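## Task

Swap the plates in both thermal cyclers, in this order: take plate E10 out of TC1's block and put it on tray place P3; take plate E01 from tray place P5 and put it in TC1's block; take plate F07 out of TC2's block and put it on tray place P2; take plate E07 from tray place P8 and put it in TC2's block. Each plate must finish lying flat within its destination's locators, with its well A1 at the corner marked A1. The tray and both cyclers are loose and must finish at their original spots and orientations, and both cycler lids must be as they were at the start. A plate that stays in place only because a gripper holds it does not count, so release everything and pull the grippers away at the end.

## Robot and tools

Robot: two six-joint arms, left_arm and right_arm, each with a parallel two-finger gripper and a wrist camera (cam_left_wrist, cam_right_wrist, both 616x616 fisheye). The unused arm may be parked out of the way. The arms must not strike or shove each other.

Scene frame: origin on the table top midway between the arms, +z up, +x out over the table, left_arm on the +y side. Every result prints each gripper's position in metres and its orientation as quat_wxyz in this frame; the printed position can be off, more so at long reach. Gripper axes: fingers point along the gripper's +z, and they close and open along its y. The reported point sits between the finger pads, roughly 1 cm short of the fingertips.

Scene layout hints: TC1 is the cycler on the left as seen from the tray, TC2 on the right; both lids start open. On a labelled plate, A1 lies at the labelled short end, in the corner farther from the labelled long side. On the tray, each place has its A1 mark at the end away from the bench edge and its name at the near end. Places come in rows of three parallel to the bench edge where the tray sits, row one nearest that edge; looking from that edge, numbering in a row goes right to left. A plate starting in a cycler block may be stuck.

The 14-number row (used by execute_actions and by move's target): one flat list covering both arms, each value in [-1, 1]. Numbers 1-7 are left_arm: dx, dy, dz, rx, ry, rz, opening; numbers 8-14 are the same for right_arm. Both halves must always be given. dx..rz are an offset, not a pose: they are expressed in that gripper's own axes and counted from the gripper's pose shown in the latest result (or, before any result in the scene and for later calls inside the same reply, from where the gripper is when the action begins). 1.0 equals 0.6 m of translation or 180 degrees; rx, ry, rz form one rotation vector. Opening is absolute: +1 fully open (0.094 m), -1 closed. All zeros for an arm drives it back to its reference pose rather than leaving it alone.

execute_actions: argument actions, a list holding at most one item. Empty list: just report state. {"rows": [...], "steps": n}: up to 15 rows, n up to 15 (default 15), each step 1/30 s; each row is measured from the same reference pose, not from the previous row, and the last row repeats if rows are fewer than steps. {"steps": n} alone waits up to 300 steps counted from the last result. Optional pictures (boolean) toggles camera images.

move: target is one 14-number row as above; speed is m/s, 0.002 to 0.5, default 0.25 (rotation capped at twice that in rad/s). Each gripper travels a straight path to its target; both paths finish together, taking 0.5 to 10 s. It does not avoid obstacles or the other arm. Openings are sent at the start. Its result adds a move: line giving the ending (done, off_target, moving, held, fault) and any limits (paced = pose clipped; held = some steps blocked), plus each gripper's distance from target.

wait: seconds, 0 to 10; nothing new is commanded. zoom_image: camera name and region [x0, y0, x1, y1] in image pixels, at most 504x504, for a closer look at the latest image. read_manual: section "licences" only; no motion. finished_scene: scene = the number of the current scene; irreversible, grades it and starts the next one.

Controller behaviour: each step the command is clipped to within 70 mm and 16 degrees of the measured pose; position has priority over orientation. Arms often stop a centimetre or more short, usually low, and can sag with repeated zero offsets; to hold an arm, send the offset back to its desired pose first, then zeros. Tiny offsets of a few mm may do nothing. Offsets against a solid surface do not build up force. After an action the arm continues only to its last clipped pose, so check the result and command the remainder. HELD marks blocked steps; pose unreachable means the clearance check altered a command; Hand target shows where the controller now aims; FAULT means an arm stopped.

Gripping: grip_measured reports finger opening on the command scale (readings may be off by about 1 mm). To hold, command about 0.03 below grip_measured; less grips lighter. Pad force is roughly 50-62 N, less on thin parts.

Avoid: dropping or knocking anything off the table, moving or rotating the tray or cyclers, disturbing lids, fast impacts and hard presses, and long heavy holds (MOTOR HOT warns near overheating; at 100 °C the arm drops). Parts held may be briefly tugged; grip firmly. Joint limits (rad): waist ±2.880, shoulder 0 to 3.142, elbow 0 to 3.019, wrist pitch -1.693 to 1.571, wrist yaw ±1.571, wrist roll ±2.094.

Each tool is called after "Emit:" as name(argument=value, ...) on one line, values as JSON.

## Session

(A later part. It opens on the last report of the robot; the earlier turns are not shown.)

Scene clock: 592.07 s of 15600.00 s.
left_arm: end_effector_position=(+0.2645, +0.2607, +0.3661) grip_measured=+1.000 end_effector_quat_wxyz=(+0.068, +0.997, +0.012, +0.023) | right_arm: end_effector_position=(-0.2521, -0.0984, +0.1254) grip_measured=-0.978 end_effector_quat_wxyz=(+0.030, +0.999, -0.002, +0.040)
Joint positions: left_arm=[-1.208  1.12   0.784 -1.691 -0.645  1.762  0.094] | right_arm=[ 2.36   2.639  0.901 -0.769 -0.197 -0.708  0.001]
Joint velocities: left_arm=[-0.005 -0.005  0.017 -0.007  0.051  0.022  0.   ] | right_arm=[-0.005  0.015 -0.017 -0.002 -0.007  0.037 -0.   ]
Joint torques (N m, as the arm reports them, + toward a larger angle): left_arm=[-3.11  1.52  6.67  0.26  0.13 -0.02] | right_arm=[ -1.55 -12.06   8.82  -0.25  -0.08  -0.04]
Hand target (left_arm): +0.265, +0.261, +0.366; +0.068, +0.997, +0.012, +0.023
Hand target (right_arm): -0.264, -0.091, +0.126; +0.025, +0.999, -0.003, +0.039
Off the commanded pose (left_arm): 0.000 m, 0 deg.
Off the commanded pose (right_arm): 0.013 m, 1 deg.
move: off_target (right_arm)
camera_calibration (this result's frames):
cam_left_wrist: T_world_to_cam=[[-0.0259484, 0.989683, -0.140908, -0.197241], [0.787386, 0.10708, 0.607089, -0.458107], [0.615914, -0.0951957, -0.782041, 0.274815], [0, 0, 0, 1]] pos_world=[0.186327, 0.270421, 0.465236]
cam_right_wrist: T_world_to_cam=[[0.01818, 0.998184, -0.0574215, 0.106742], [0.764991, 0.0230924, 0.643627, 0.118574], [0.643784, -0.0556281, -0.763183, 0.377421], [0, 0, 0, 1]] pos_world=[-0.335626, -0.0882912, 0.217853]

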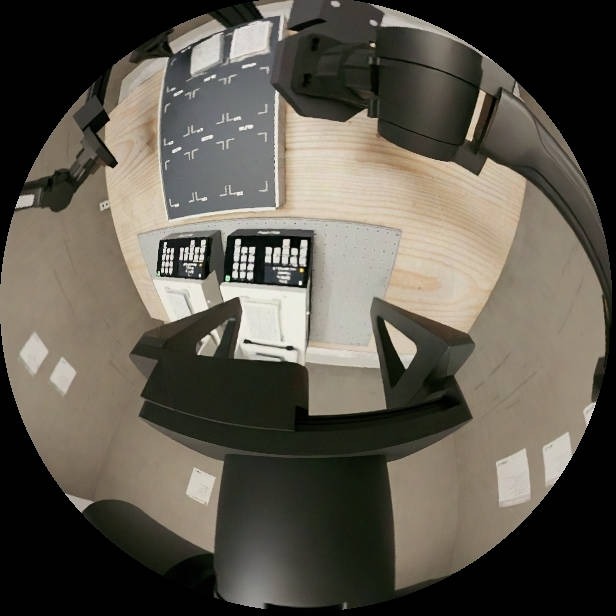

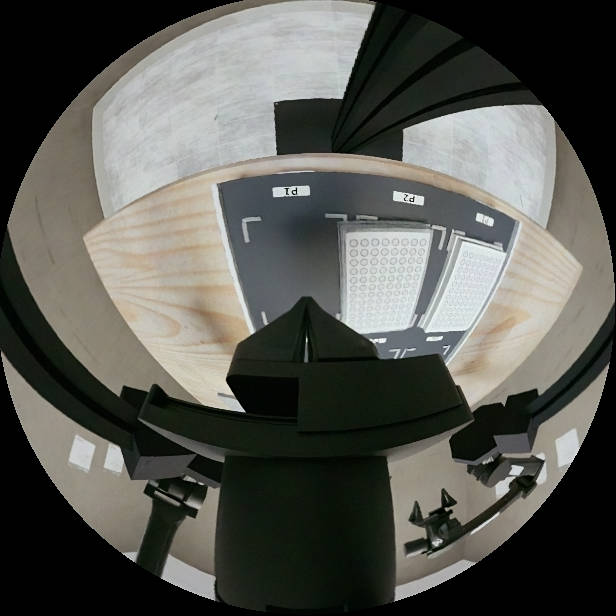

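Emit:
move(target=[0,0,0,0,0,0,1, -0.015,0,0.08,0,0,0,-1], speed=0.08)

Emit:
move(target=[0,0,0,0,0,0,1, 0,-0.075,0,0,0,0,-1], speed=0.03)

Scene clock: 593.80 s of 15600.00 s.
left_arm: end_effector_position=(+0.2645, +0.2607, +0.3661) grip_measured=+1.000 end_effector_quat_wxyz=(+0.068, +0.997, +0.012, +0.023) | right_arm: end_effector_position=(-0.2597, -0.0982, +0.0834) grip_measured=-0.978 end_effector_quat_wxyz=(+0.031, +0.999, -0.001, +0.033)
Joint positions: left_arm=[-1.208  1.12   0.784 -1.691 -0.645  1.762  0.094] | right_arm=[ 2.408  2.741  0.901 -0.651 -0.246 -0.678  0.001]
Joint velocities: left_arm=[-0.005  0.005  0.007 -0.017 -0.11   0.037  0.   ] | right_arm=[-0.005 -0.015  0.002  0.012 -0.081 -0.007 -0.   ]
Joint torques (N m, as the arm reports them, + toward a larger angle): left_arm=[-3.4   1.47  6.7   0.34  0.11 -0.04] | right_arm=[ -2.12 -12.88   4.58   0.7   -0.1   -0.05]
Hand target (left_arm): +0.265, +0.261, +0.366; +0.068, +0.997, +0.012, +0.023
Hand target (right_arm): -0.257, -0.101, +0.077; +0.030, +0.999, -0.002, +0.040
Off the commanded pose (left_arm): 0.000 m, 0 deg.
Off the commanded pose (right_arm): 0.008 m, 1 deg.
move: done
camera_calibration (this result's frames):
cam_left_wrist: T_world_to_cam=[[-0.0259484, 0.989683, -0.140908, -0.197241], [0.787386, 0.10708, 0.607089, -0.458107], [0.615914, -0.0951957, -0.782041, 0.274815], [0, 0, 0, 1]] pos_world=[0.186327, 0.270421, 0.465236]
cam_right_wrist: T_world_to_cam=[[0.0161015, 0.998082, -0.0597748, 0.103976], [0.773815, 0.0254207, 0.632901, 0.154872], [0.633207, -0.0564453, -0.771922, 0.348177], [0, 0, 0, 1]] pos_world=[-0.341984, -0.0880602, 0.176963]

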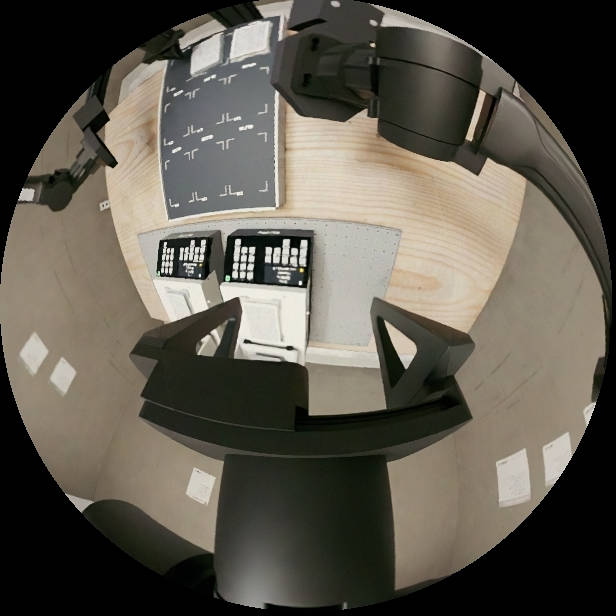

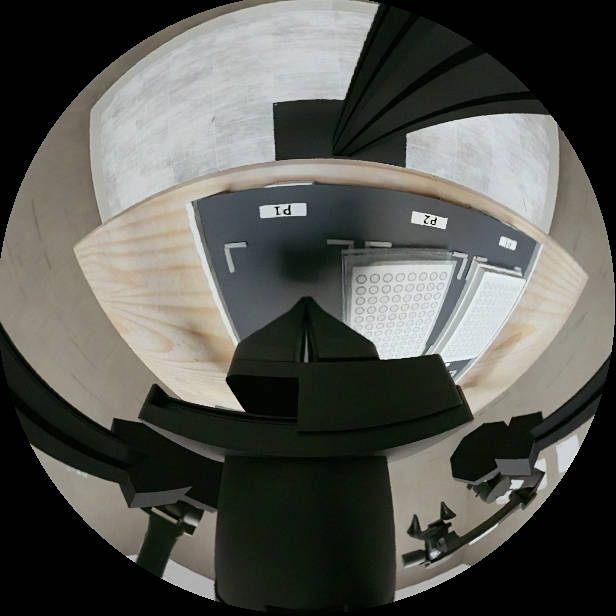

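Scene clock: 595.57 s of 15600.00 s.
left_arm: end_effector_position=(+0.2645, +0.2607, +0.3661) grip_measured=+1.000 end_effector_quat_wxyz=(+0.068, +0.997, +0.012, +0.023) | right_arm: end_effector_position=(-0.2497, -0.0646, +0.0817) grip_measured=-0.978 end_effector_quat_wxyz=(+0.030, +0.999, -0.002, +0.038)
Joint positions: left_arm=[-1.208  1.12   0.784 -1.691 -0.645  1.762  0.094] | right_arm=[ 2.282  2.786  0.952 -0.677 -0.138 -0.753  0.001]
Joint velocities: left_arm=[-0.024 -0.005 -0.002 -0.022 -0.066 -0.022  0.   ] | right_arm=[ 0.005 -0.015 -0.012 -0.007 -0.037 -0.051 -0.001]
Joint torques (N m, as the arm reports them, + toward a larger angle): left_arm=[-3.72  1.37  6.72  0.38  0.12 -0.03] | right_arm=[ -3.44 -12.69   8.14  -0.38   0.11  -0.22]
Hand target (left_arm): +0.265, +0.261, +0.366; +0.068, +0.997, +0.012, +0.023
Hand target (right_arm): -0.258, -0.054, +0.081; +0.030, +0.999, -0.001, +0.033
Off the commanded pose (left_arm): 0.000 m, 0 deg.
Off the commanded pose (right_arm): 0.015 m, 1 deg.
move: off_target (right_arm)
camera_calibration (this result's frames):
cam_left_wrist: T_world_to_cam=[[-0.0259484, 0.989683, -0.140908, -0.197241], [0.787386, 0.10708, 0.607089, -0.458107], [0.615914, -0.0951957, -0.782041, 0.274815], [0, 0, 0, 1]] pos_world=[0.186327, 0.270421, 0.465236]
cam_right_wrist: T_world_to_cam=[[0.0187625, 0.998151, -0.0578116, 0.0706262], [0.767567, 0.0226726, 0.640567, 0.145002], [0.640694, -0.0563929, -0.765723, 0.343789], [0, 0, 0, 1]] pos_world=[-0.332888, -0.0543959, 0.174447]

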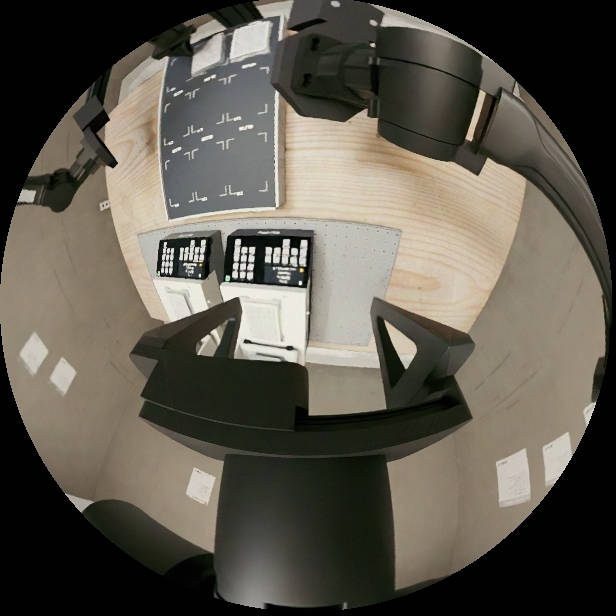

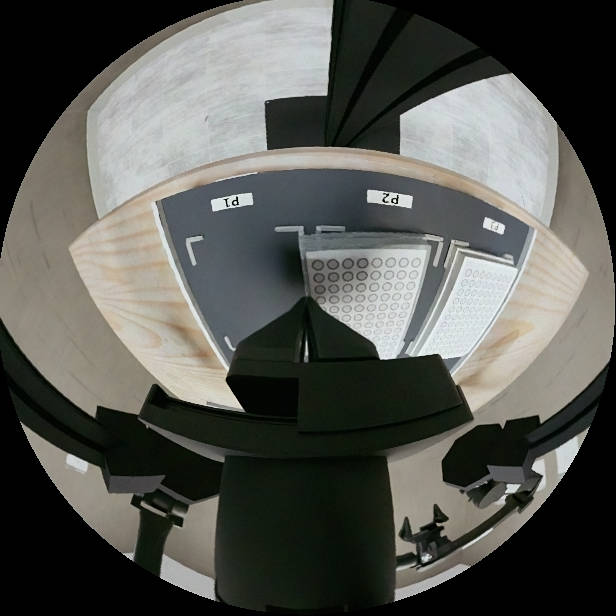

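Emit:
move(target=[0,0,0,0,0,0,1, 0,0.04,0,0,0,0,-1], speed=0.05)

Emit:
move(target=[0,0,0,0,0,0,1, 0,0,0.025,0,0,0,-1], speed=0.04)

Emit:
move(target=[0,0,0,0,0,0,1, -0.015,-0.06,0,0,0,0,-1], speed=0.03)

Scene clock: 597.53 s of 15600.00 s.
left_arm: end_effector_position=(+0.2645, +0.2607, +0.3661) grip_measured=+1.000 end_effector_quat_wxyz=(+0.068, +0.997, +0.012, +0.023) | right_arm: end_effector_position=(-0.2495, -0.0863, +0.0812) grip_measured=-0.978 end_effector_quat_wxyz=(+0.037, +0.999, -0.002, +0.039)
Joint positions: left_arm=[-1.208  1.12   0.784 -1.691 -0.645  1.762  0.094] | right_arm=[ 2.344  2.763  0.915 -0.669 -0.196 -0.719  0.001]
Joint velocities: left_arm=[-0.015 -0.005  0.007  0.002 -0.007 -0.066  0.   ] | right_arm=[-0.015 -0.005 -0.012 -0.002  0.095  0.066 -0.   ]
Joint torques (N m, as the arm reports them, + toward a larger angle): left_arm=[-3.59  1.57  6.68  0.31  0.11 -0.01] | right_arm=[ -1.93 -15.08   4.23   0.75  -0.1   -0.04]
Hand target (left_arm): +0.265, +0.261, +0.366; +0.068, +0.997, +0.012, +0.023
Hand target (right_arm): -0.250, -0.089, +0.083; +0.030, +0.999, -0.002, +0.038
Off the commanded pose (left_arm): 0.000 m, 0 deg.
Off the commanded pose (right_arm): 0.003 m, 1 deg.
move: done
camera_calibration (this result's frames):
cam_left_wrist: T_world_to_cam=[[-0.0259484, 0.989683, -0.140908, -0.197241], [0.787386, 0.10708, 0.607089, -0.458107], [0.615914, -0.0951957, -0.782041, 0.274815], [0, 0, 0, 1]] pos_world=[0.186327, 0.270421, 0.465236]
cam_right_wrist: T_world_to_cam=[[0.0193457, 0.997258, -0.0714363, 0.0934961], [0.765487, 0.0311884, 0.642695, 0.145682], [0.64316, -0.0671169, -0.762785, 0.341457], [0, 0, 0, 1]] pos_world=[-0.332938, -0.0748658, 0.173508]

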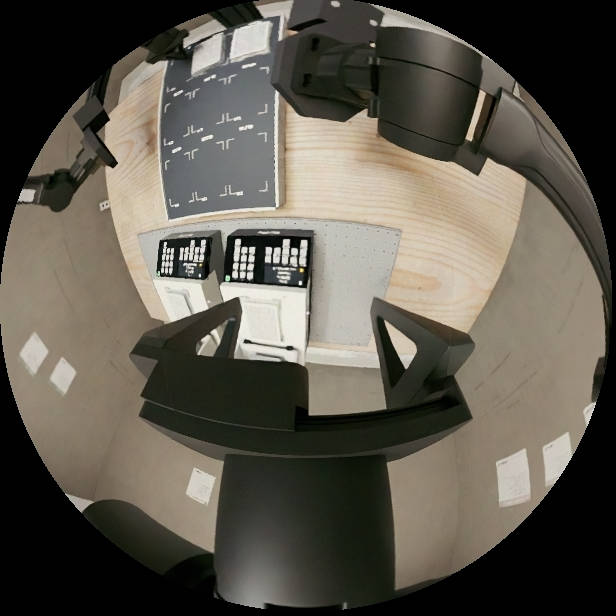

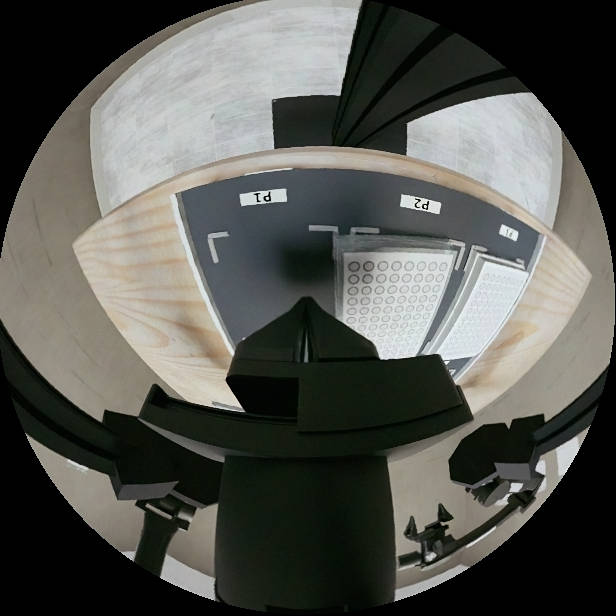

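Scene clock: 598.33 s of 15600.00 s.
left_arm: end_effector_position=(+0.2645, +0.2607, +0.3661) grip_measured=+1.000 end_effector_quat_wxyz=(+0.068, +0.997, +0.012, +0.023) | right_arm: end_effector_position=(-0.2522, -0.0840, +0.0748) grip_measured=-0.978 end_effector_quat_wxyz=(+0.035, +0.999, -0.001, +0.032)
Joint positions: left_arm=[-1.208  1.12   0.784 -1.691 -0.645  1.762  0.094] | right_arm=[ 2.344  2.778  0.915 -0.639 -0.203 -0.719  0.001]
Joint velocities: left_arm=[-0.005 -0.005  0.007 -0.007 -0.066 -0.051  0.   ] | right_arm=[-0.005 -0.015 -0.007 -0.007  0.007 -0.051 -0.   ]
Joint torques (N m, as the arm reports them, + toward a larger angle): left_arm=[-3.44  1.5   6.76  0.41  0.11  0.  ] | right_arm=[ -1.66 -12.84   4.49   0.76  -0.09  -0.07]
Hand target (left_arm): +0.265, +0.261, +0.366; +0.068, +0.997, +0.012, +0.023
Hand target (right_arm): -0.248, -0.087, +0.066; +0.037, +0.999, -0.002, +0.039
Off the commanded pose (left_arm): 0.000 m, 0 deg.
Off the commanded pose (right_arm): 0.010 m, 1 deg.
move: done
camera_calibration (this result's frames):
cam_left_wrist: T_world_to_cam=[[-0.0259484, 0.989683, -0.140908, -0.197241], [0.787386, 0.10708, 0.607089, -0.458107], [0.615914, -0.0951957, -0.782041, 0.274815], [0, 0, 0, 1]] pos_world=[0.186327, 0.270421, 0.465236]
cam_right_wrist: T_world_to_cam=[[0.0162119, 0.997576, -0.067666, 0.0897066], [0.775219, 0.0302007, 0.63097, 0.154991], [0.631485, -0.0626851, -0.77285, 0.336725], [0, 0, 0, 1]] pos_world=[-0.334243, -0.0730624, 0.168513]

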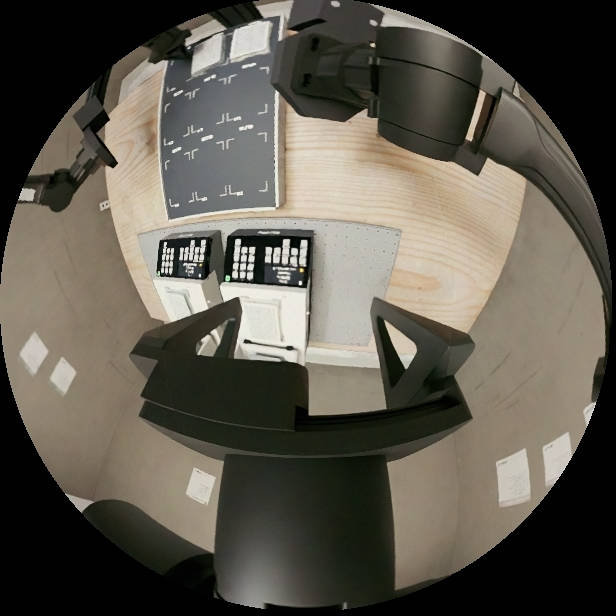

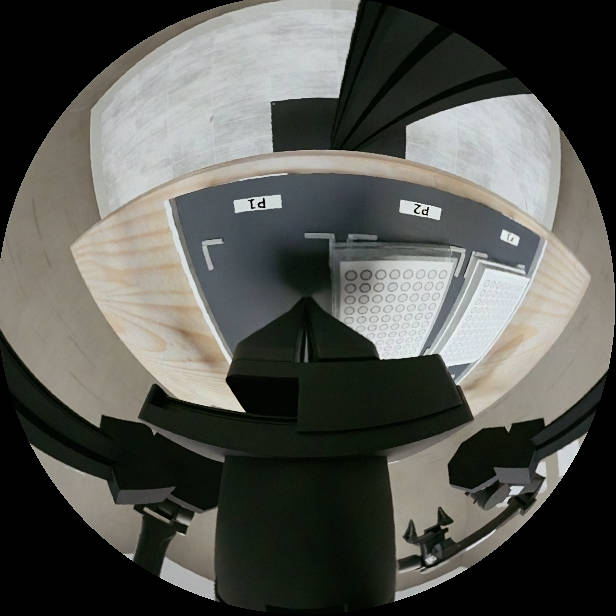

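Scene clock: 599.80 s of 15600.00 s.
left_arm: end_effector_position=(+0.2645, +0.2607, +0.3661) grip_measured=+1.000 end_effector_quat_wxyz=(+0.068, +0.997, +0.012, +0.023) | right_arm: end_effector_position=(-0.2463, -0.0670, +0.0720) grip_measured=-0.978 end_effector_quat_wxyz=(+0.043, +0.998, -0.001, +0.042)
Joint positions: left_arm=[-1.208  1.12   0.784 -1.691 -0.645  1.762  0.094] | right_arm=[ 2.276  2.815  0.957 -0.679 -0.146 -0.763  0.001]
Joint velocities: left_arm=[-0.024  0.015 -0.007 -0.012 -0.037  0.066  0.   ] | right_arm=[-0.005 -0.005 -0.007 -0.012  0.037 -0.037  0.   ]
Joint torques (N m, as the arm reports them, + toward a larger angle): left_arm=[-3.42  1.27  6.73  0.37  0.13 -0.02] | right_arm=[ -2.68 -13.05   8.84  -0.08   0.42  -0.22]
Hand target (left_arm): +0.265, +0.261, +0.366; +0.068, +0.997, +0.012, +0.023
Hand target (right_arm): -0.260, -0.049, +0.072; +0.034, +0.999, -0.001, +0.032
Off the commanded pose (left_arm): 0.000 m, 0 deg.
Off the commanded pose (right_arm): 0.024 m, 2 deg.
move: off_target (right_arm)
camera_calibration (this result's frames):
cam_left_wrist: T_world_to_cam=[[-0.0259484, 0.989683, -0.140908, -0.197241], [0.787386, 0.10708, 0.607089, -0.458107], [0.615914, -0.0951957, -0.782041, 0.274815], [0, 0, 0, 1]] pos_world=[0.186327, 0.270421, 0.465236]
cam_right_wrist: T_world_to_cam=[[0.0183095, 0.996298, -0.0839971, 0.0740949], [0.762347, 0.0404456, 0.645903, 0.14809], [0.64691, -0.0758611, -0.758784, 0.333785], [0, 0, 0, 1]] pos_world=[-0.330182, -0.0544889, 0.163843]

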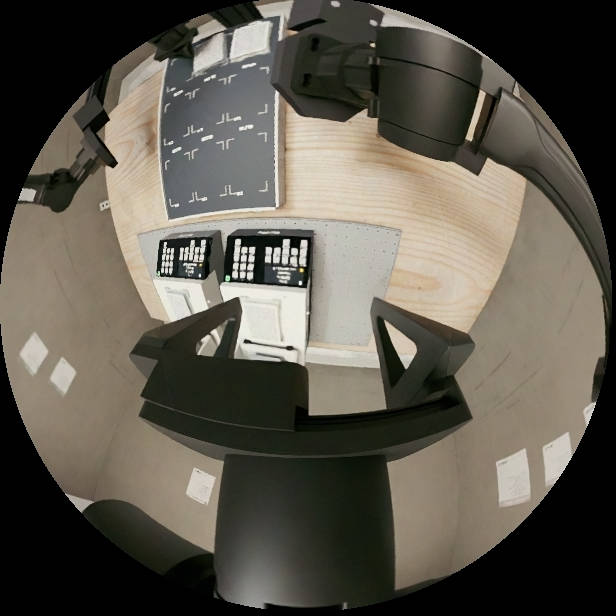

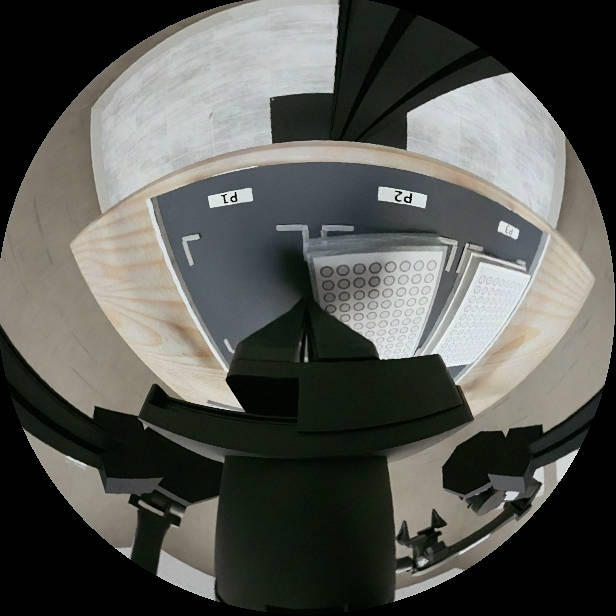

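Emit:
move(target=[0,0,0,0,0,0,1, 0,0.02,-0.09,0,0,0,-1], speed=0.08)

Emit:
move(target=[0,0,0,0,0,0,1, 0.02,-0.11,0,0.025,-0.025,0,1], speed=0.08)

Scene clock: 604.40 s of 15600.00 s.
left_arm: end_effector_position=(+0.2645, +0.2607, +0.3661) grip_measured=+1.000 end_effector_quat_wxyz=(+0.068, +0.997, +0.012, +0.023) | right_arm: end_effector_position=(-0.2488, -0.0750, +0.1232) grip_measured=-0.978 end_effector_quat_wxyz=(+0.044, +0.998, -0.000, +0.042)
Joint positions: left_arm=[-1.208  1.12   0.784 -1.691 -0.645  1.762  0.094] | right_arm=[ 2.276  2.689  0.957 -0.807 -0.148 -0.764  0.001]
Joint velocities: left_arm=[ 0.005 -0.015  0.002 -0.037  0.007  0.007  0.   ] | right_arm=[-0.005 -0.015  0.002 -0.002 -0.051 -0.066  0.   ]
Joint torques (N m, as the arm reports them, + toward a larger angle): left_arm=[-3.57  1.56  6.68  0.27  0.14 -0.02] | right_arm=[ -1.83 -14.67   6.55  -0.39  -0.04  -0.11]
Hand target (left_arm): +0.265, +0.261, +0.366; +0.068, +0.997, +0.012, +0.023
Hand target (right_arm): -0.251, -0.074, +0.127; +0.043, +0.998, -0.001, +0.042
Off the commanded pose (left_arm): 0.000 m, 0 deg.
Off the commanded pose (right_arm): 0.004 m, 0 deg.
After step 90, 0.57 s passed at rest.
move: done
camera_calibration (this result's frames):
cam_left_wrist: T_world_to_cam=[[-0.0259484, 0.989683, -0.140908, -0.197241], [0.787386, 0.10708, 0.607089, -0.458107], [0.615914, -0.0951957, -0.782041, 0.274815], [0, 0, 0, 1]] pos_world=[0.186327, 0.270421, 0.465236]
cam_right_wrist: T_world_to_cam=[[0.0173688, 0.996055, -0.0870159, 0.0865254], [0.762166, 0.0431395, 0.645943, 0.117454], [0.647149, -0.0775399, -0.75841, 0.373504], [0, 0, 0, 1]] pos_world=[-0.332735, -0.0622895, 0.21493]

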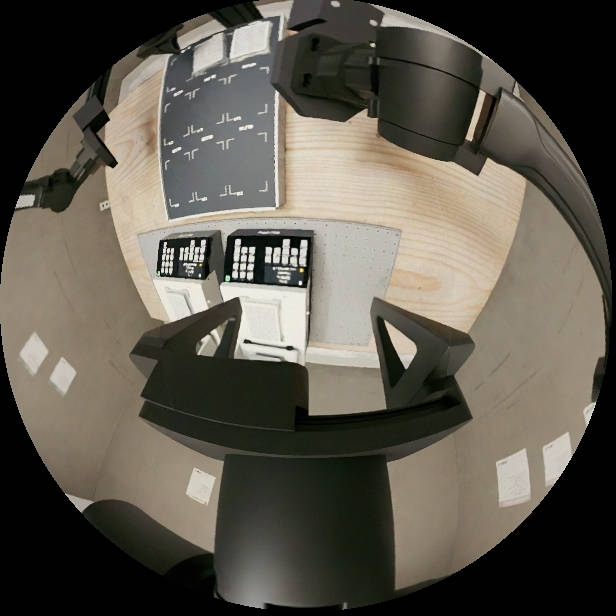

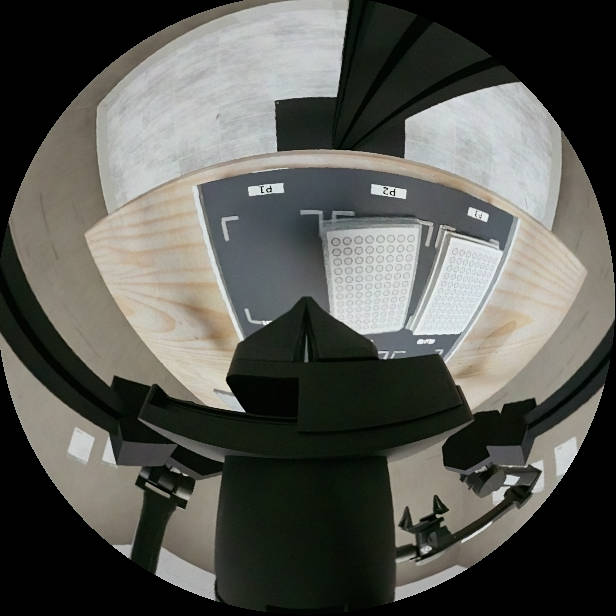

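Scene clock: 605.57 s of 15600.00 s.
left_arm: end_effector_position=(+0.2645, +0.2607, +0.3661) grip_measured=+1.000 end_effector_quat_wxyz=(+0.068, +0.997, +0.012, +0.023) | right_arm: end_effector_position=(-0.2256, -0.0236, +0.1191) grip_measured=+1.000 end_effector_quat_wxyz=(+0.013, +1.000, -0.003, +0.013)
Joint positions: left_arm=[-1.208  1.12   0.784 -1.691 -0.645  1.762  0.094] | right_arm=[ 2.084  2.704  0.957 -0.713  0.007 -0.868  0.094]
Joint velocities: left_arm=[-0.015  0.005 -0.012  0.017  0.081 -0.007  0.   ] | right_arm=[-0.005 -0.005  0.002  0.007  0.022 -0.051  0.   ]
Joint torques (N m, as the arm reports them, + toward a larger angle): left_arm=[-3.64  1.35  6.77  0.33  0.12 -0.01] | right_arm=[ -0.66 -12.86   8.76   0.86   0.08  -0.2 ]
Hand target (left_arm): +0.265, +0.261, +0.366; +0.068, +0.997, +0.012, +0.023
Hand target (right_arm): -0.235, -0.010, +0.119; +0.004, +1.000, -0.000, +0.003
Off the commanded pose (left_arm): 0.000 m, 0 deg.
Off the commanded pose (right_arm): 0.018 m, 1 deg.
move: off_target (right_arm)
camera_calibration (this result's frames):
cam_left_wrist: T_world_to_cam=[[-0.0259484, 0.989683, -0.140908, -0.197241], [0.787386, 0.10708, 0.607089, -0.458107], [0.615914, -0.0951957, -0.782041, 0.274815], [0, 0, 0, 1]] pos_world=[0.186327, 0.270421, 0.465236]
cam_right_wrist: T_world_to_cam=[[0.0196539, 0.999518, -0.0240159, 0.0276416], [0.79851, -0.00123732, 0.60198, 0.112555], [0.601661, -0.0310081, -0.79815, 0.354954], [0, 0, 0, 1]] pos_world=[-0.303981, -0.0164825, 0.216214]

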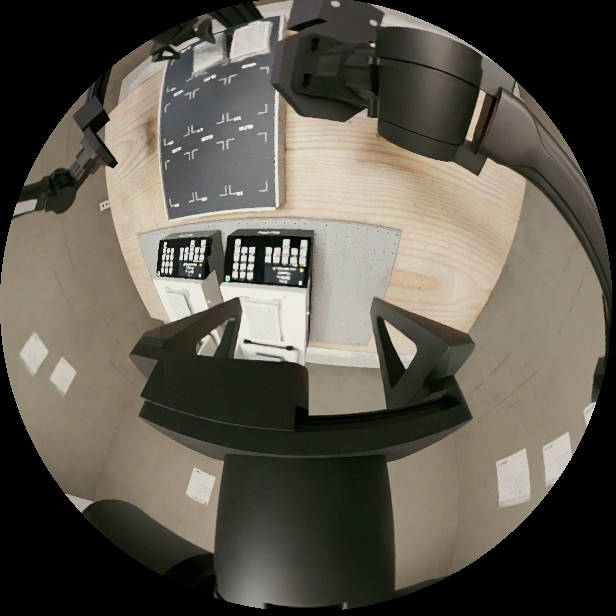

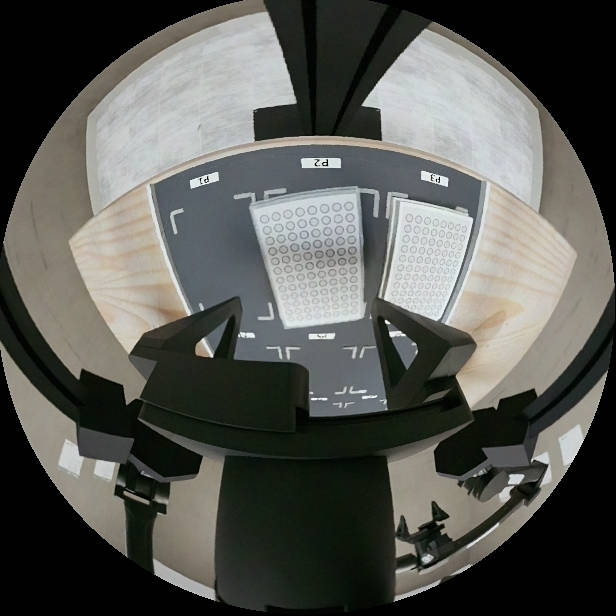

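Emit:
move(target=[0,0,0,0,0,0,1, -0.015,-0.035,0.05,0,0,-0.045,1], speed=0.05)

Scene clock: 608.27 s of 15600.00 s.
left_arm: end_effector_position=(+0.2645, +0.2607, +0.3661) grip_measured=+1.000 end_effector_quat_wxyz=(+0.068, +0.997, +0.012, +0.023) | right_arm: end_effector_position=(-0.2218, -0.0210, +0.0886) grip_measured=+1.000 end_effector_quat_wxyz=(+0.023, +0.997, +0.067, +0.025)
Joint positions: left_arm=[-1.208  1.12   0.784 -1.691 -0.645  1.762  0.094] | right_arm=[ 2.072  2.786  0.971 -0.675  0.026 -1.015  0.094]
Joint velocities: left_arm=[-0.015 -0.024 -0.007 -0.007  0.022 -0.022  0.   ] | right_arm=[-0.015 -0.005 -0.012 -0.002  0.022  0.037  0.   ]
Joint torques (N m, as the arm reports them, + toward a larger angle): left_arm=[-3.56  1.62  6.74  0.33  0.13  0.01] | right_arm=[ -1.18 -13.26   8.62   0.7    0.09  -0.21]
Hand target (left_arm): +0.265, +0.261, +0.366; +0.068, +0.997, +0.012, +0.023
Hand target (right_arm): -0.233, -0.004, +0.089; +0.013, +0.998, +0.067, +0.012
Off the commanded pose (left_arm): 0.000 m, 0 deg.
Off the commanded pose (right_arm): 0.021 m, 2 deg.
move: off_target (right_arm)
camera_calibration (this result's frames):
cam_left_wrist: T_world_to_cam=[[-0.0259484, 0.989683, -0.140908, -0.197241], [0.787386, 0.10708, 0.607089, -0.458107], [0.615914, -0.0951957, -0.782041, 0.274815], [0, 0, 0, 1]] pos_world=[0.186327, 0.270421, 0.465236]
cam_right_wrist: T_world_to_cam=[[-0.119185, 0.991702, -0.0481798, -0.00458948], [0.776612, 0.123349, 0.617786, 0.124233], [0.618603, 0.0362141, -0.784869, 0.332399], [0, 0, 0, 1]] pos_world=[-0.302651, -0.0228101, 0.18392]

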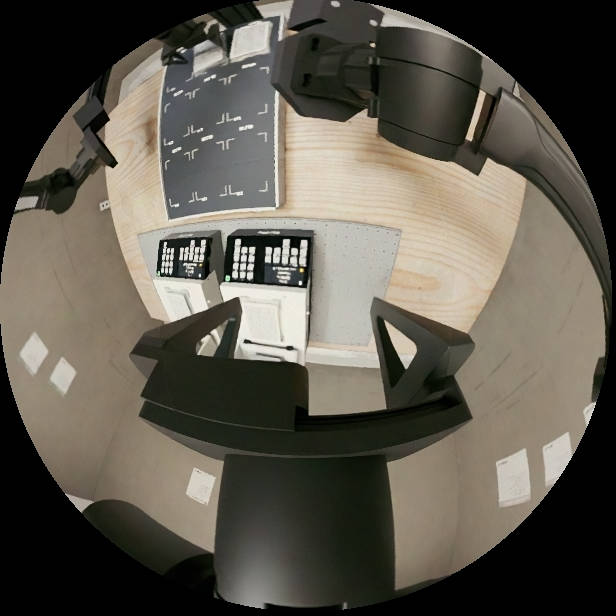

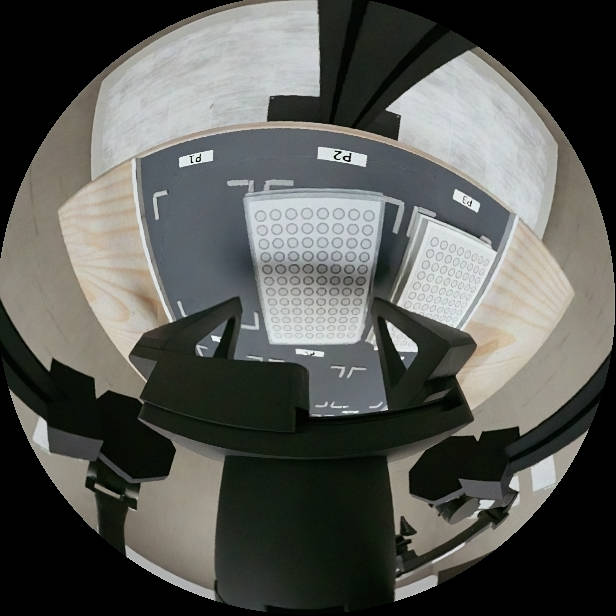

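Emit:
move(target=[0,0,0,0,0,0,1, -0.03,-0.035,0,0,0,0,1], speed=0.05)

Emit:
move(target=[0,0,0,0,0,0,1, -0.015,-0.02,0.03,0,0,0,1], speed=0.04)

Emit:
move(target=[0,0,0,0,0,0,1, 0,0,0,0,0,0,0.62])

Scene clock: 610.03 s of 15600.00 s.
left_arm: end_effector_position=(+0.2645, +0.2607, +0.3661) grip_measured=+1.000 end_effector_quat_wxyz=(+0.068, +0.997, +0.012, +0.023) | right_arm: end_effector_position=(-0.2313, -0.0117, +0.0873) grip_measured=+1.000 end_effector_quat_wxyz=(+0.028, +0.997, +0.067, +0.023)
Joint positions: left_arm=[-1.208  1.12   0.784 -1.691 -0.645  1.762  0.094] | right_arm=[ 2.072  2.814  1.018 -0.701  0.018 -1.015  0.094]
Joint velocities: left_arm=[-0.015  0.005  0.007 -0.002 -0.037  0.022  0.   ] | right_arm=[-0.015  0.005  0.007 -0.017 -0.051  0.037  0.   ]
Joint torques (N m, as the arm reports them, + toward a larger angle): left_arm=[-3.61  1.27  6.68  0.34  0.12 -0.02] | right_arm=[  0.99 -14.31   8.57  -0.4   -0.11   0.  ]
Hand target (left_arm): +0.265, +0.261, +0.366; +0.068, +0.997, +0.012, +0.023
Hand target (right_arm): -0.242, -0.003, +0.087; +0.023, +0.997, +0.067, +0.024
Off the commanded pose (left_arm): 0.000 m, 0 deg.
Off the commanded pose (right_arm): 0.014 m, 1 deg.
move: off_target (right_arm)
camera_calibration (this result's frames):
cam_left_wrist: T_world_to_cam=[[-0.0259484, 0.989683, -0.140908, -0.197241], [0.787386, 0.10708, 0.607089, -0.458107], [0.615914, -0.0951957, -0.782041, 0.274815], [0, 0, 0, 1]] pos_world=[0.186327, 0.270421, 0.465236]
cam_right_wrist: T_world_to_cam=[[-0.119193, 0.991166, -0.0581606, -0.0141275], [0.778083, 0.129635, 0.61464, 0.131982], [0.61675, 0.0280068, -0.786661, 0.336549], [0, 0, 0, 1]] pos_world=[-0.311944, -0.0125324, 0.182807]

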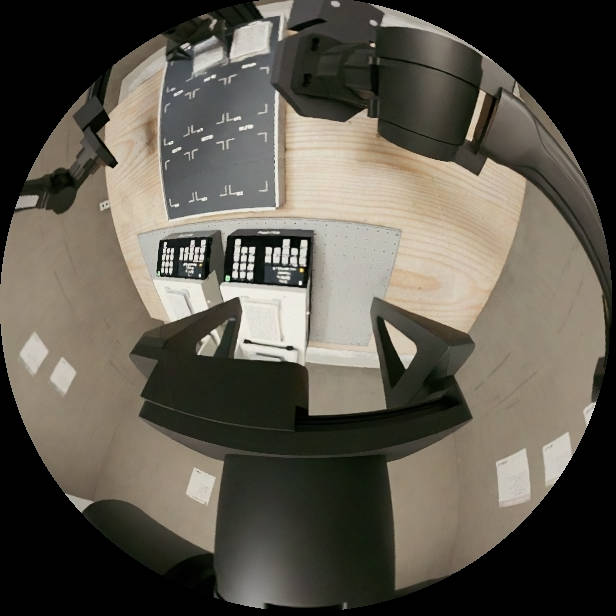

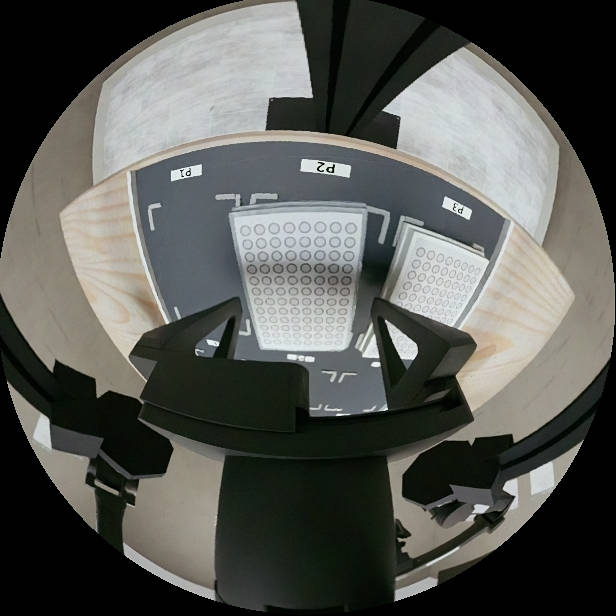

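Scene clock: 611.00 s of 15600.00 s.
left_arm: end_effector_position=(+0.2645, +0.2607, +0.3661) grip_measured=+1.000 end_effector_quat_wxyz=(+0.068, +0.997, +0.012, +0.023) | right_arm: end_effector_position=(-0.2274, -0.0168, +0.0691) grip_measured=+1.000 end_effector_quat_wxyz=(+0.041, +0.996, +0.067, +0.032)
Joint positions: left_arm=[-1.208  1.12   0.784 -1.691 -0.645  1.762  0.094] | right_arm=[ 2.072  2.859  1.02  -0.689  0.018 -1.015  0.094]
Joint velocities: left_arm=[-0.005 -0.005 -0.002  0.017 -0.007  0.066  0.   ] | right_arm=[-0.005  0.005 -0.012 -0.017 -0.007 -0.007  0.   ]
Joint torques (N m, as the arm reports them, + toward a larger angle): left_arm=[-3.54  0.88  6.66  0.4   0.11 -0.01] | right_arm=[  0.04 -14.45   8.12   0.64  -0.08  -0.13]
Hand target (left_arm): +0.265, +0.261, +0.366; +0.068, +0.997, +0.012, +0.023
Hand target (right_arm): -0.240, -0.002, +0.069; +0.028, +0.997, +0.067, +0.023
Off the commanded pose (left_arm): 0.000 m, 0 deg.
Off the commanded pose (right_arm): 0.020 m, 2 deg.
move: off_target (right_arm)
camera_calibration (this result's frames):
cam_left_wrist: T_world_to_cam=[[-0.0259484, 0.989683, -0.140908, -0.197241], [0.787386, 0.10708, 0.607089, -0.458107], [0.615914, -0.0951957, -0.782041, 0.274815], [0, 0, 0, 1]] pos_world=[0.186327, 0.270421, 0.465236]
cam_right_wrist: T_world_to_cam=[[-0.118205, 0.989446, -0.0838072, -0.00773182], [0.766004, 0.144566, 0.626369, 0.137503], [0.631875, 0.00984353, -0.775008, 0.322331], [0, 0, 0, 1]] pos_world=[-0.309914, -0.0154009, 0.163033]

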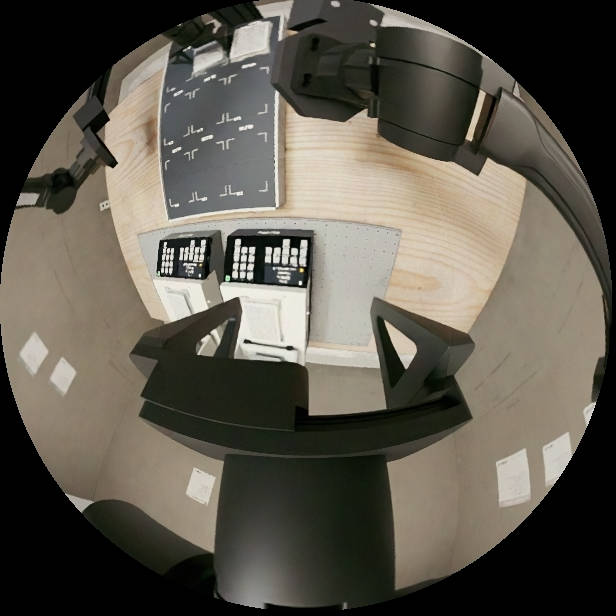

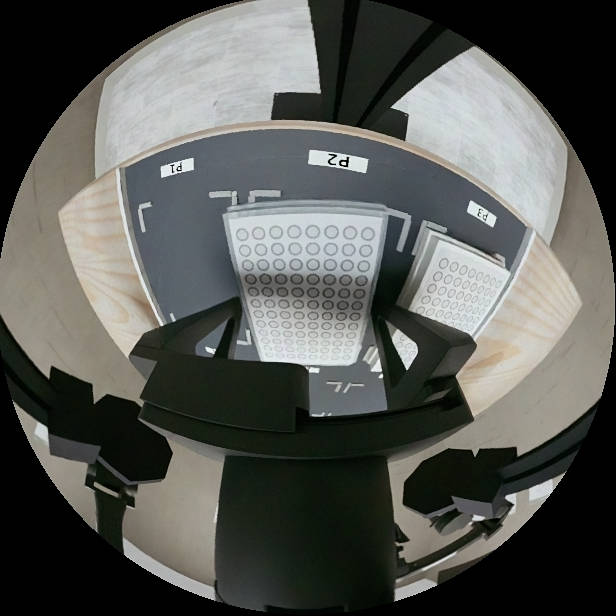

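Scene clock: 611.50 s of 15600.00 s.
left_arm: end_effector_position=(+0.2645, +0.2607, +0.3661) grip_measured=+1.000 end_effector_quat_wxyz=(+0.068, +0.997, +0.012, +0.023) | right_arm: end_effector_position=(-0.2274, -0.0168, +0.0691) grip_measured=+0.758 end_effector_quat_wxyz=(+0.041, +0.996, +0.067, +0.032)
Joint positions: left_arm=[-1.208  1.12   0.784 -1.691 -0.645  1.762  0.094] | right_arm=[ 2.072  2.859  1.02  -0.689  0.018 -1.015  0.083]
Joint velocities: left_arm=[-0.015 -0.005  0.002 -0.012 -0.051 -0.066  0.   ] | right_arm=[-0.005  0.015 -0.012 -0.002 -0.037 -0.022  0.001]
Joint torques (N m, as the arm reports them, + toward a larger angle): left_arm=[-2.96  1.11  6.65  0.34  0.14 -0.02] | right_arm=[ -0.07 -15.39   5.27   0.09  -0.01  -0.14]
Hand target (left_arm): +0.265, +0.261, +0.366; +0.068, +0.997, +0.012, +0.023
Hand target (right_arm): -0.227, -0.017, +0.069; +0.041, +0.996, +0.067, +0.032
Off the commanded pose (left_arm): 0.000 m, 0 deg.
Off the commanded pose (right_arm): 0.000 m, 0 deg.
move: done
camera_calibration (this result's frames):
cam_left_wrist: T_world_to_cam=[[-0.0259484, 0.989683, -0.140908, -0.197241], [0.787386, 0.10708, 0.607089, -0.458107], [0.615914, -0.0951957, -0.782041, 0.274815], [0, 0, 0, 1]] pos_world=[0.186327, 0.270421, 0.465236]
cam_right_wrist: T_world_to_cam=[[-0.11819, 0.989421, -0.0841274, -0.00762753], [0.765851, 0.144754, 0.626512, 0.13742], [0.632062, 0.00961829, -0.774858, 0.32233], [0, 0, 0, 1]] pos_world=[-0.309878, -0.0154456, 0.163023]

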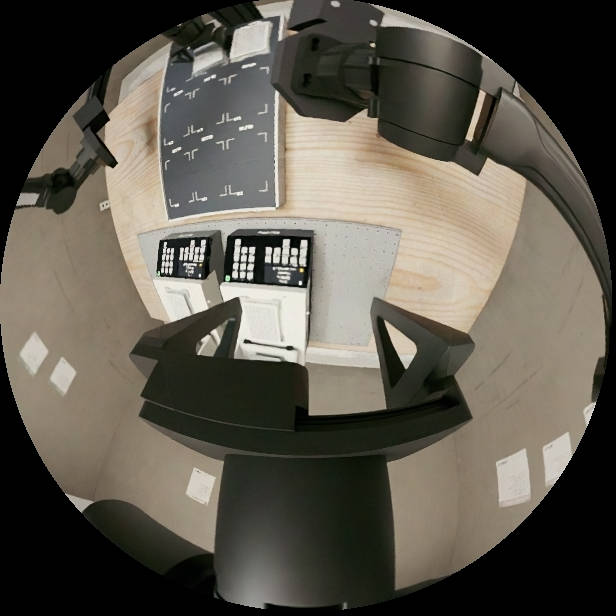

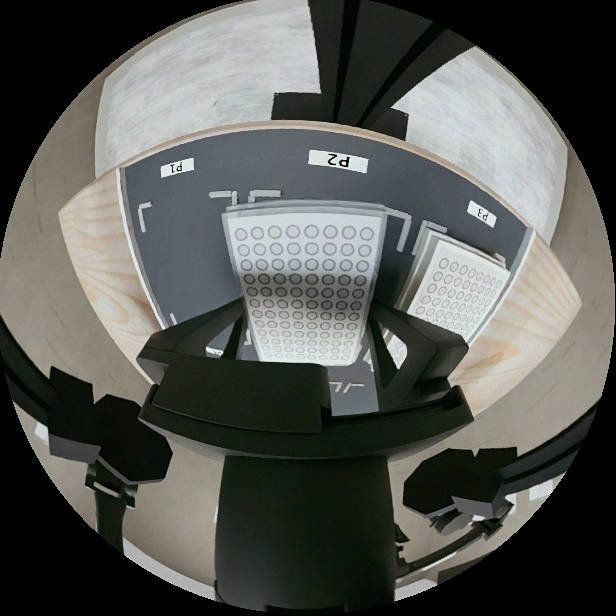

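Emit:
move(target=[0,0,0,0,0,0,1, 0,0,-0.04,0,0,0.043,0.62], speed=0.05)

Emit:
move(target=[0,0,0,0,0,0,1, -0.03,-0.04,0,0,0,0,0.62], speed=0.05)

Scene clock: 614.03 s of 15600.00 s.
left_arm: end_effector_position=(+0.2645, +0.2607, +0.3661) grip_measured=+1.000 end_effector_quat_wxyz=(+0.068, +0.997, +0.012, +0.023) | right_arm: end_effector_position=(-0.2251, -0.0193, +0.0850) grip_measured=+0.758 end_effector_quat_wxyz=(+0.044, +0.998, +0.005, +0.039)
Joint positions: left_arm=[-1.208  1.12   0.784 -1.691 -0.645  1.762  0.094] | right_arm=[ 2.072  2.823  1.02  -0.738  0.018 -0.891  0.083]
Joint velocities: left_arm=[-0.024 -0.005 -0.007  0.007  0.066 -0.051  0.   ] | right_arm=[-0.005 -0.005 -0.007  0.012 -0.066  0.022 -0.001]
Joint torques (N m, as the arm reports them, + toward a larger angle): left_arm=[-3.4   1.54  6.62  0.36  0.12 -0.03] | right_arm=[  0.03 -16.2    6.35  -0.46  -0.05  -0.08]
Hand target (left_arm): +0.265, +0.261, +0.366; +0.068, +0.997, +0.012, +0.023
Hand target (right_arm): -0.229, -0.015, +0.093; +0.038, +0.999, -0.000, +0.035
Off the commanded pose (left_arm): 0.000 m, 0 deg.
Off the commanded pose (right_arm): 0.010 m, 1 deg.
move: done
camera_calibration (this result's frames):
cam_left_wrist: T_world_to_cam=[[-0.0259484, 0.989683, -0.140908, -0.197241], [0.787386, 0.10708, 0.607089, -0.458107], [0.615914, -0.0951957, -0.782041, 0.274815], [0, 0, 0, 1]] pos_world=[0.186327, 0.270421, 0.465236]
cam_right_wrist: T_world_to_cam=[[0.0064749, 0.996275, -0.0859866, 0.0247365], [0.766246, 0.0503069, 0.640575, 0.123181], [0.642515, -0.0700345, -0.763066, 0.33302], [0, 0, 0, 1]] pos_world=[-0.308517, -0.00751831, 0.177336]

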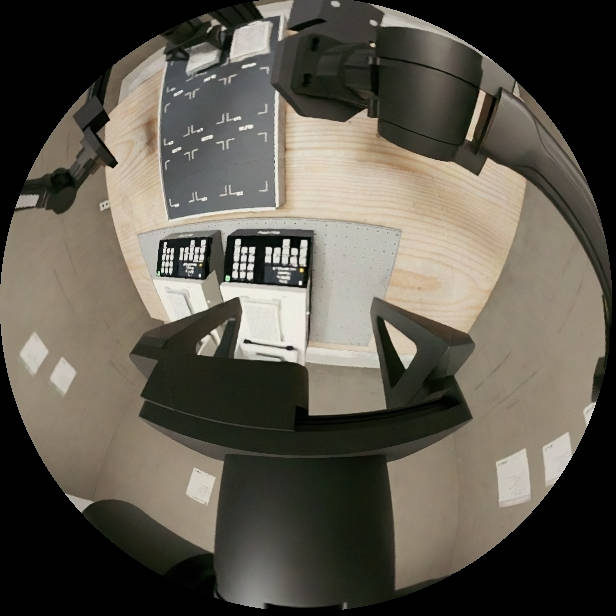

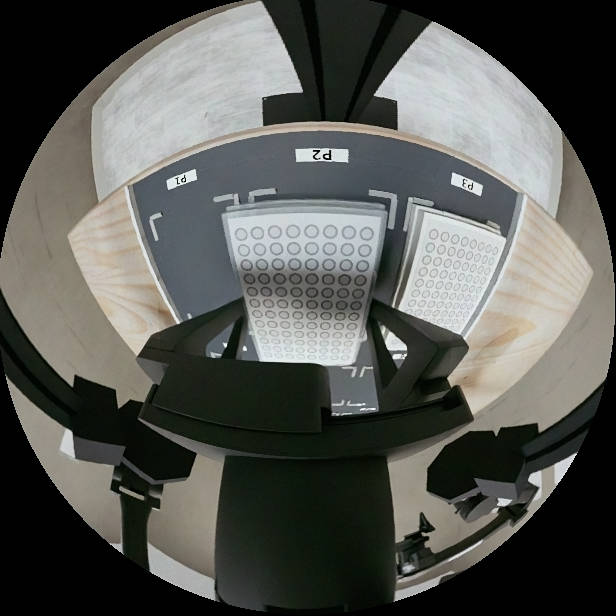

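Scene clock: 614.97 s of 15600.00 s.
left_arm: end_effector_position=(+0.2645, +0.2607, +0.3661) grip_measured=+1.000 end_effector_quat_wxyz=(+0.068, +0.997, +0.012, +0.023) | right_arm: end_effector_position=(-0.2345, -0.0074, +0.0817) grip_measured=+0.758 end_effector_quat_wxyz=(+0.046, +0.998, +0.005, +0.042)
Joint positions: left_arm=[-1.208  1.12   0.784 -1.691 -0.645  1.762  0.094] | right_arm=[ 2.072  2.859  1.075 -0.765  0.019 -0.891  0.083]
Joint velocities: left_arm=[-0.005 -0.005 -0.007 -0.007  0.007 -0.037  0.   ] | right_arm=[-0.005 -0.005  0.002 -0.012 -0.051  0.066  0.002]
Joint torques (N m, as the arm reports them, + toward a larger angle): left_arm=[-3.59  1.33  6.74  0.29  0.13 -0.02] | right_arm=[ -0.52 -14.9    8.71  -0.6    0.1   -0.18]
Hand target (left_arm): +0.265, +0.261, +0.366; +0.068, +0.997, +0.012, +0.023
Hand target (right_arm): -0.243, +0.004, +0.082; +0.043, +0.998, +0.005, +0.039
Off the commanded pose (left_arm): 0.000 m, 0 deg.
Off the commanded pose (right_arm): 0.015 m, 0 deg.
move: off_target (right_arm)
camera_calibration (this result's frames):
cam_left_wrist: T_world_to_cam=[[-0.0259484, 0.989683, -0.140908, -0.197241], [0.787386, 0.10708, 0.607089, -0.458107], [0.615914, -0.0951957, -0.782041, 0.274815], [0, 0, 0, 1]] pos_world=[0.186327, 0.270421, 0.465236]
cam_right_wrist: T_world_to_cam=[[0.00674, 0.99581, -0.0911988, 0.0131622], [0.761862, 0.0539588, 0.645488, 0.130473], [0.647704, -0.0738315, -0.758306, 0.3382], [0, 0, 0, 1]] pos_world=[-0.318545, 0.00482259, 0.173441]

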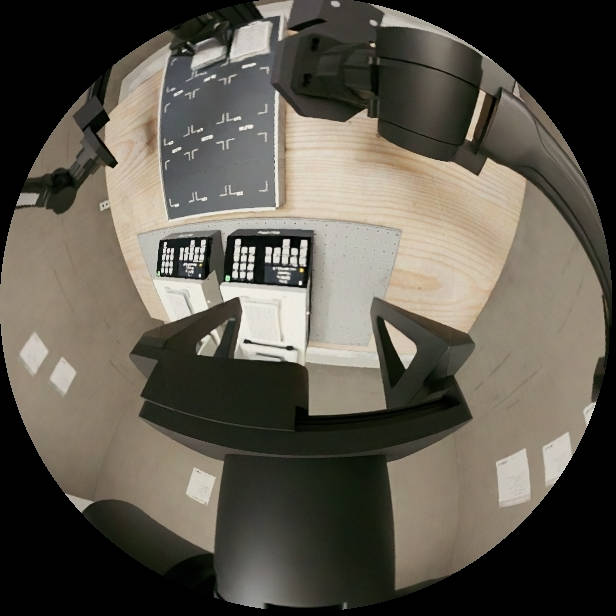

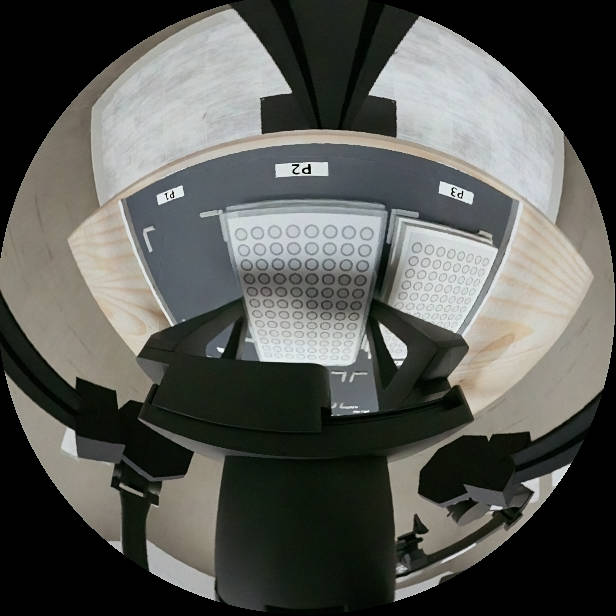

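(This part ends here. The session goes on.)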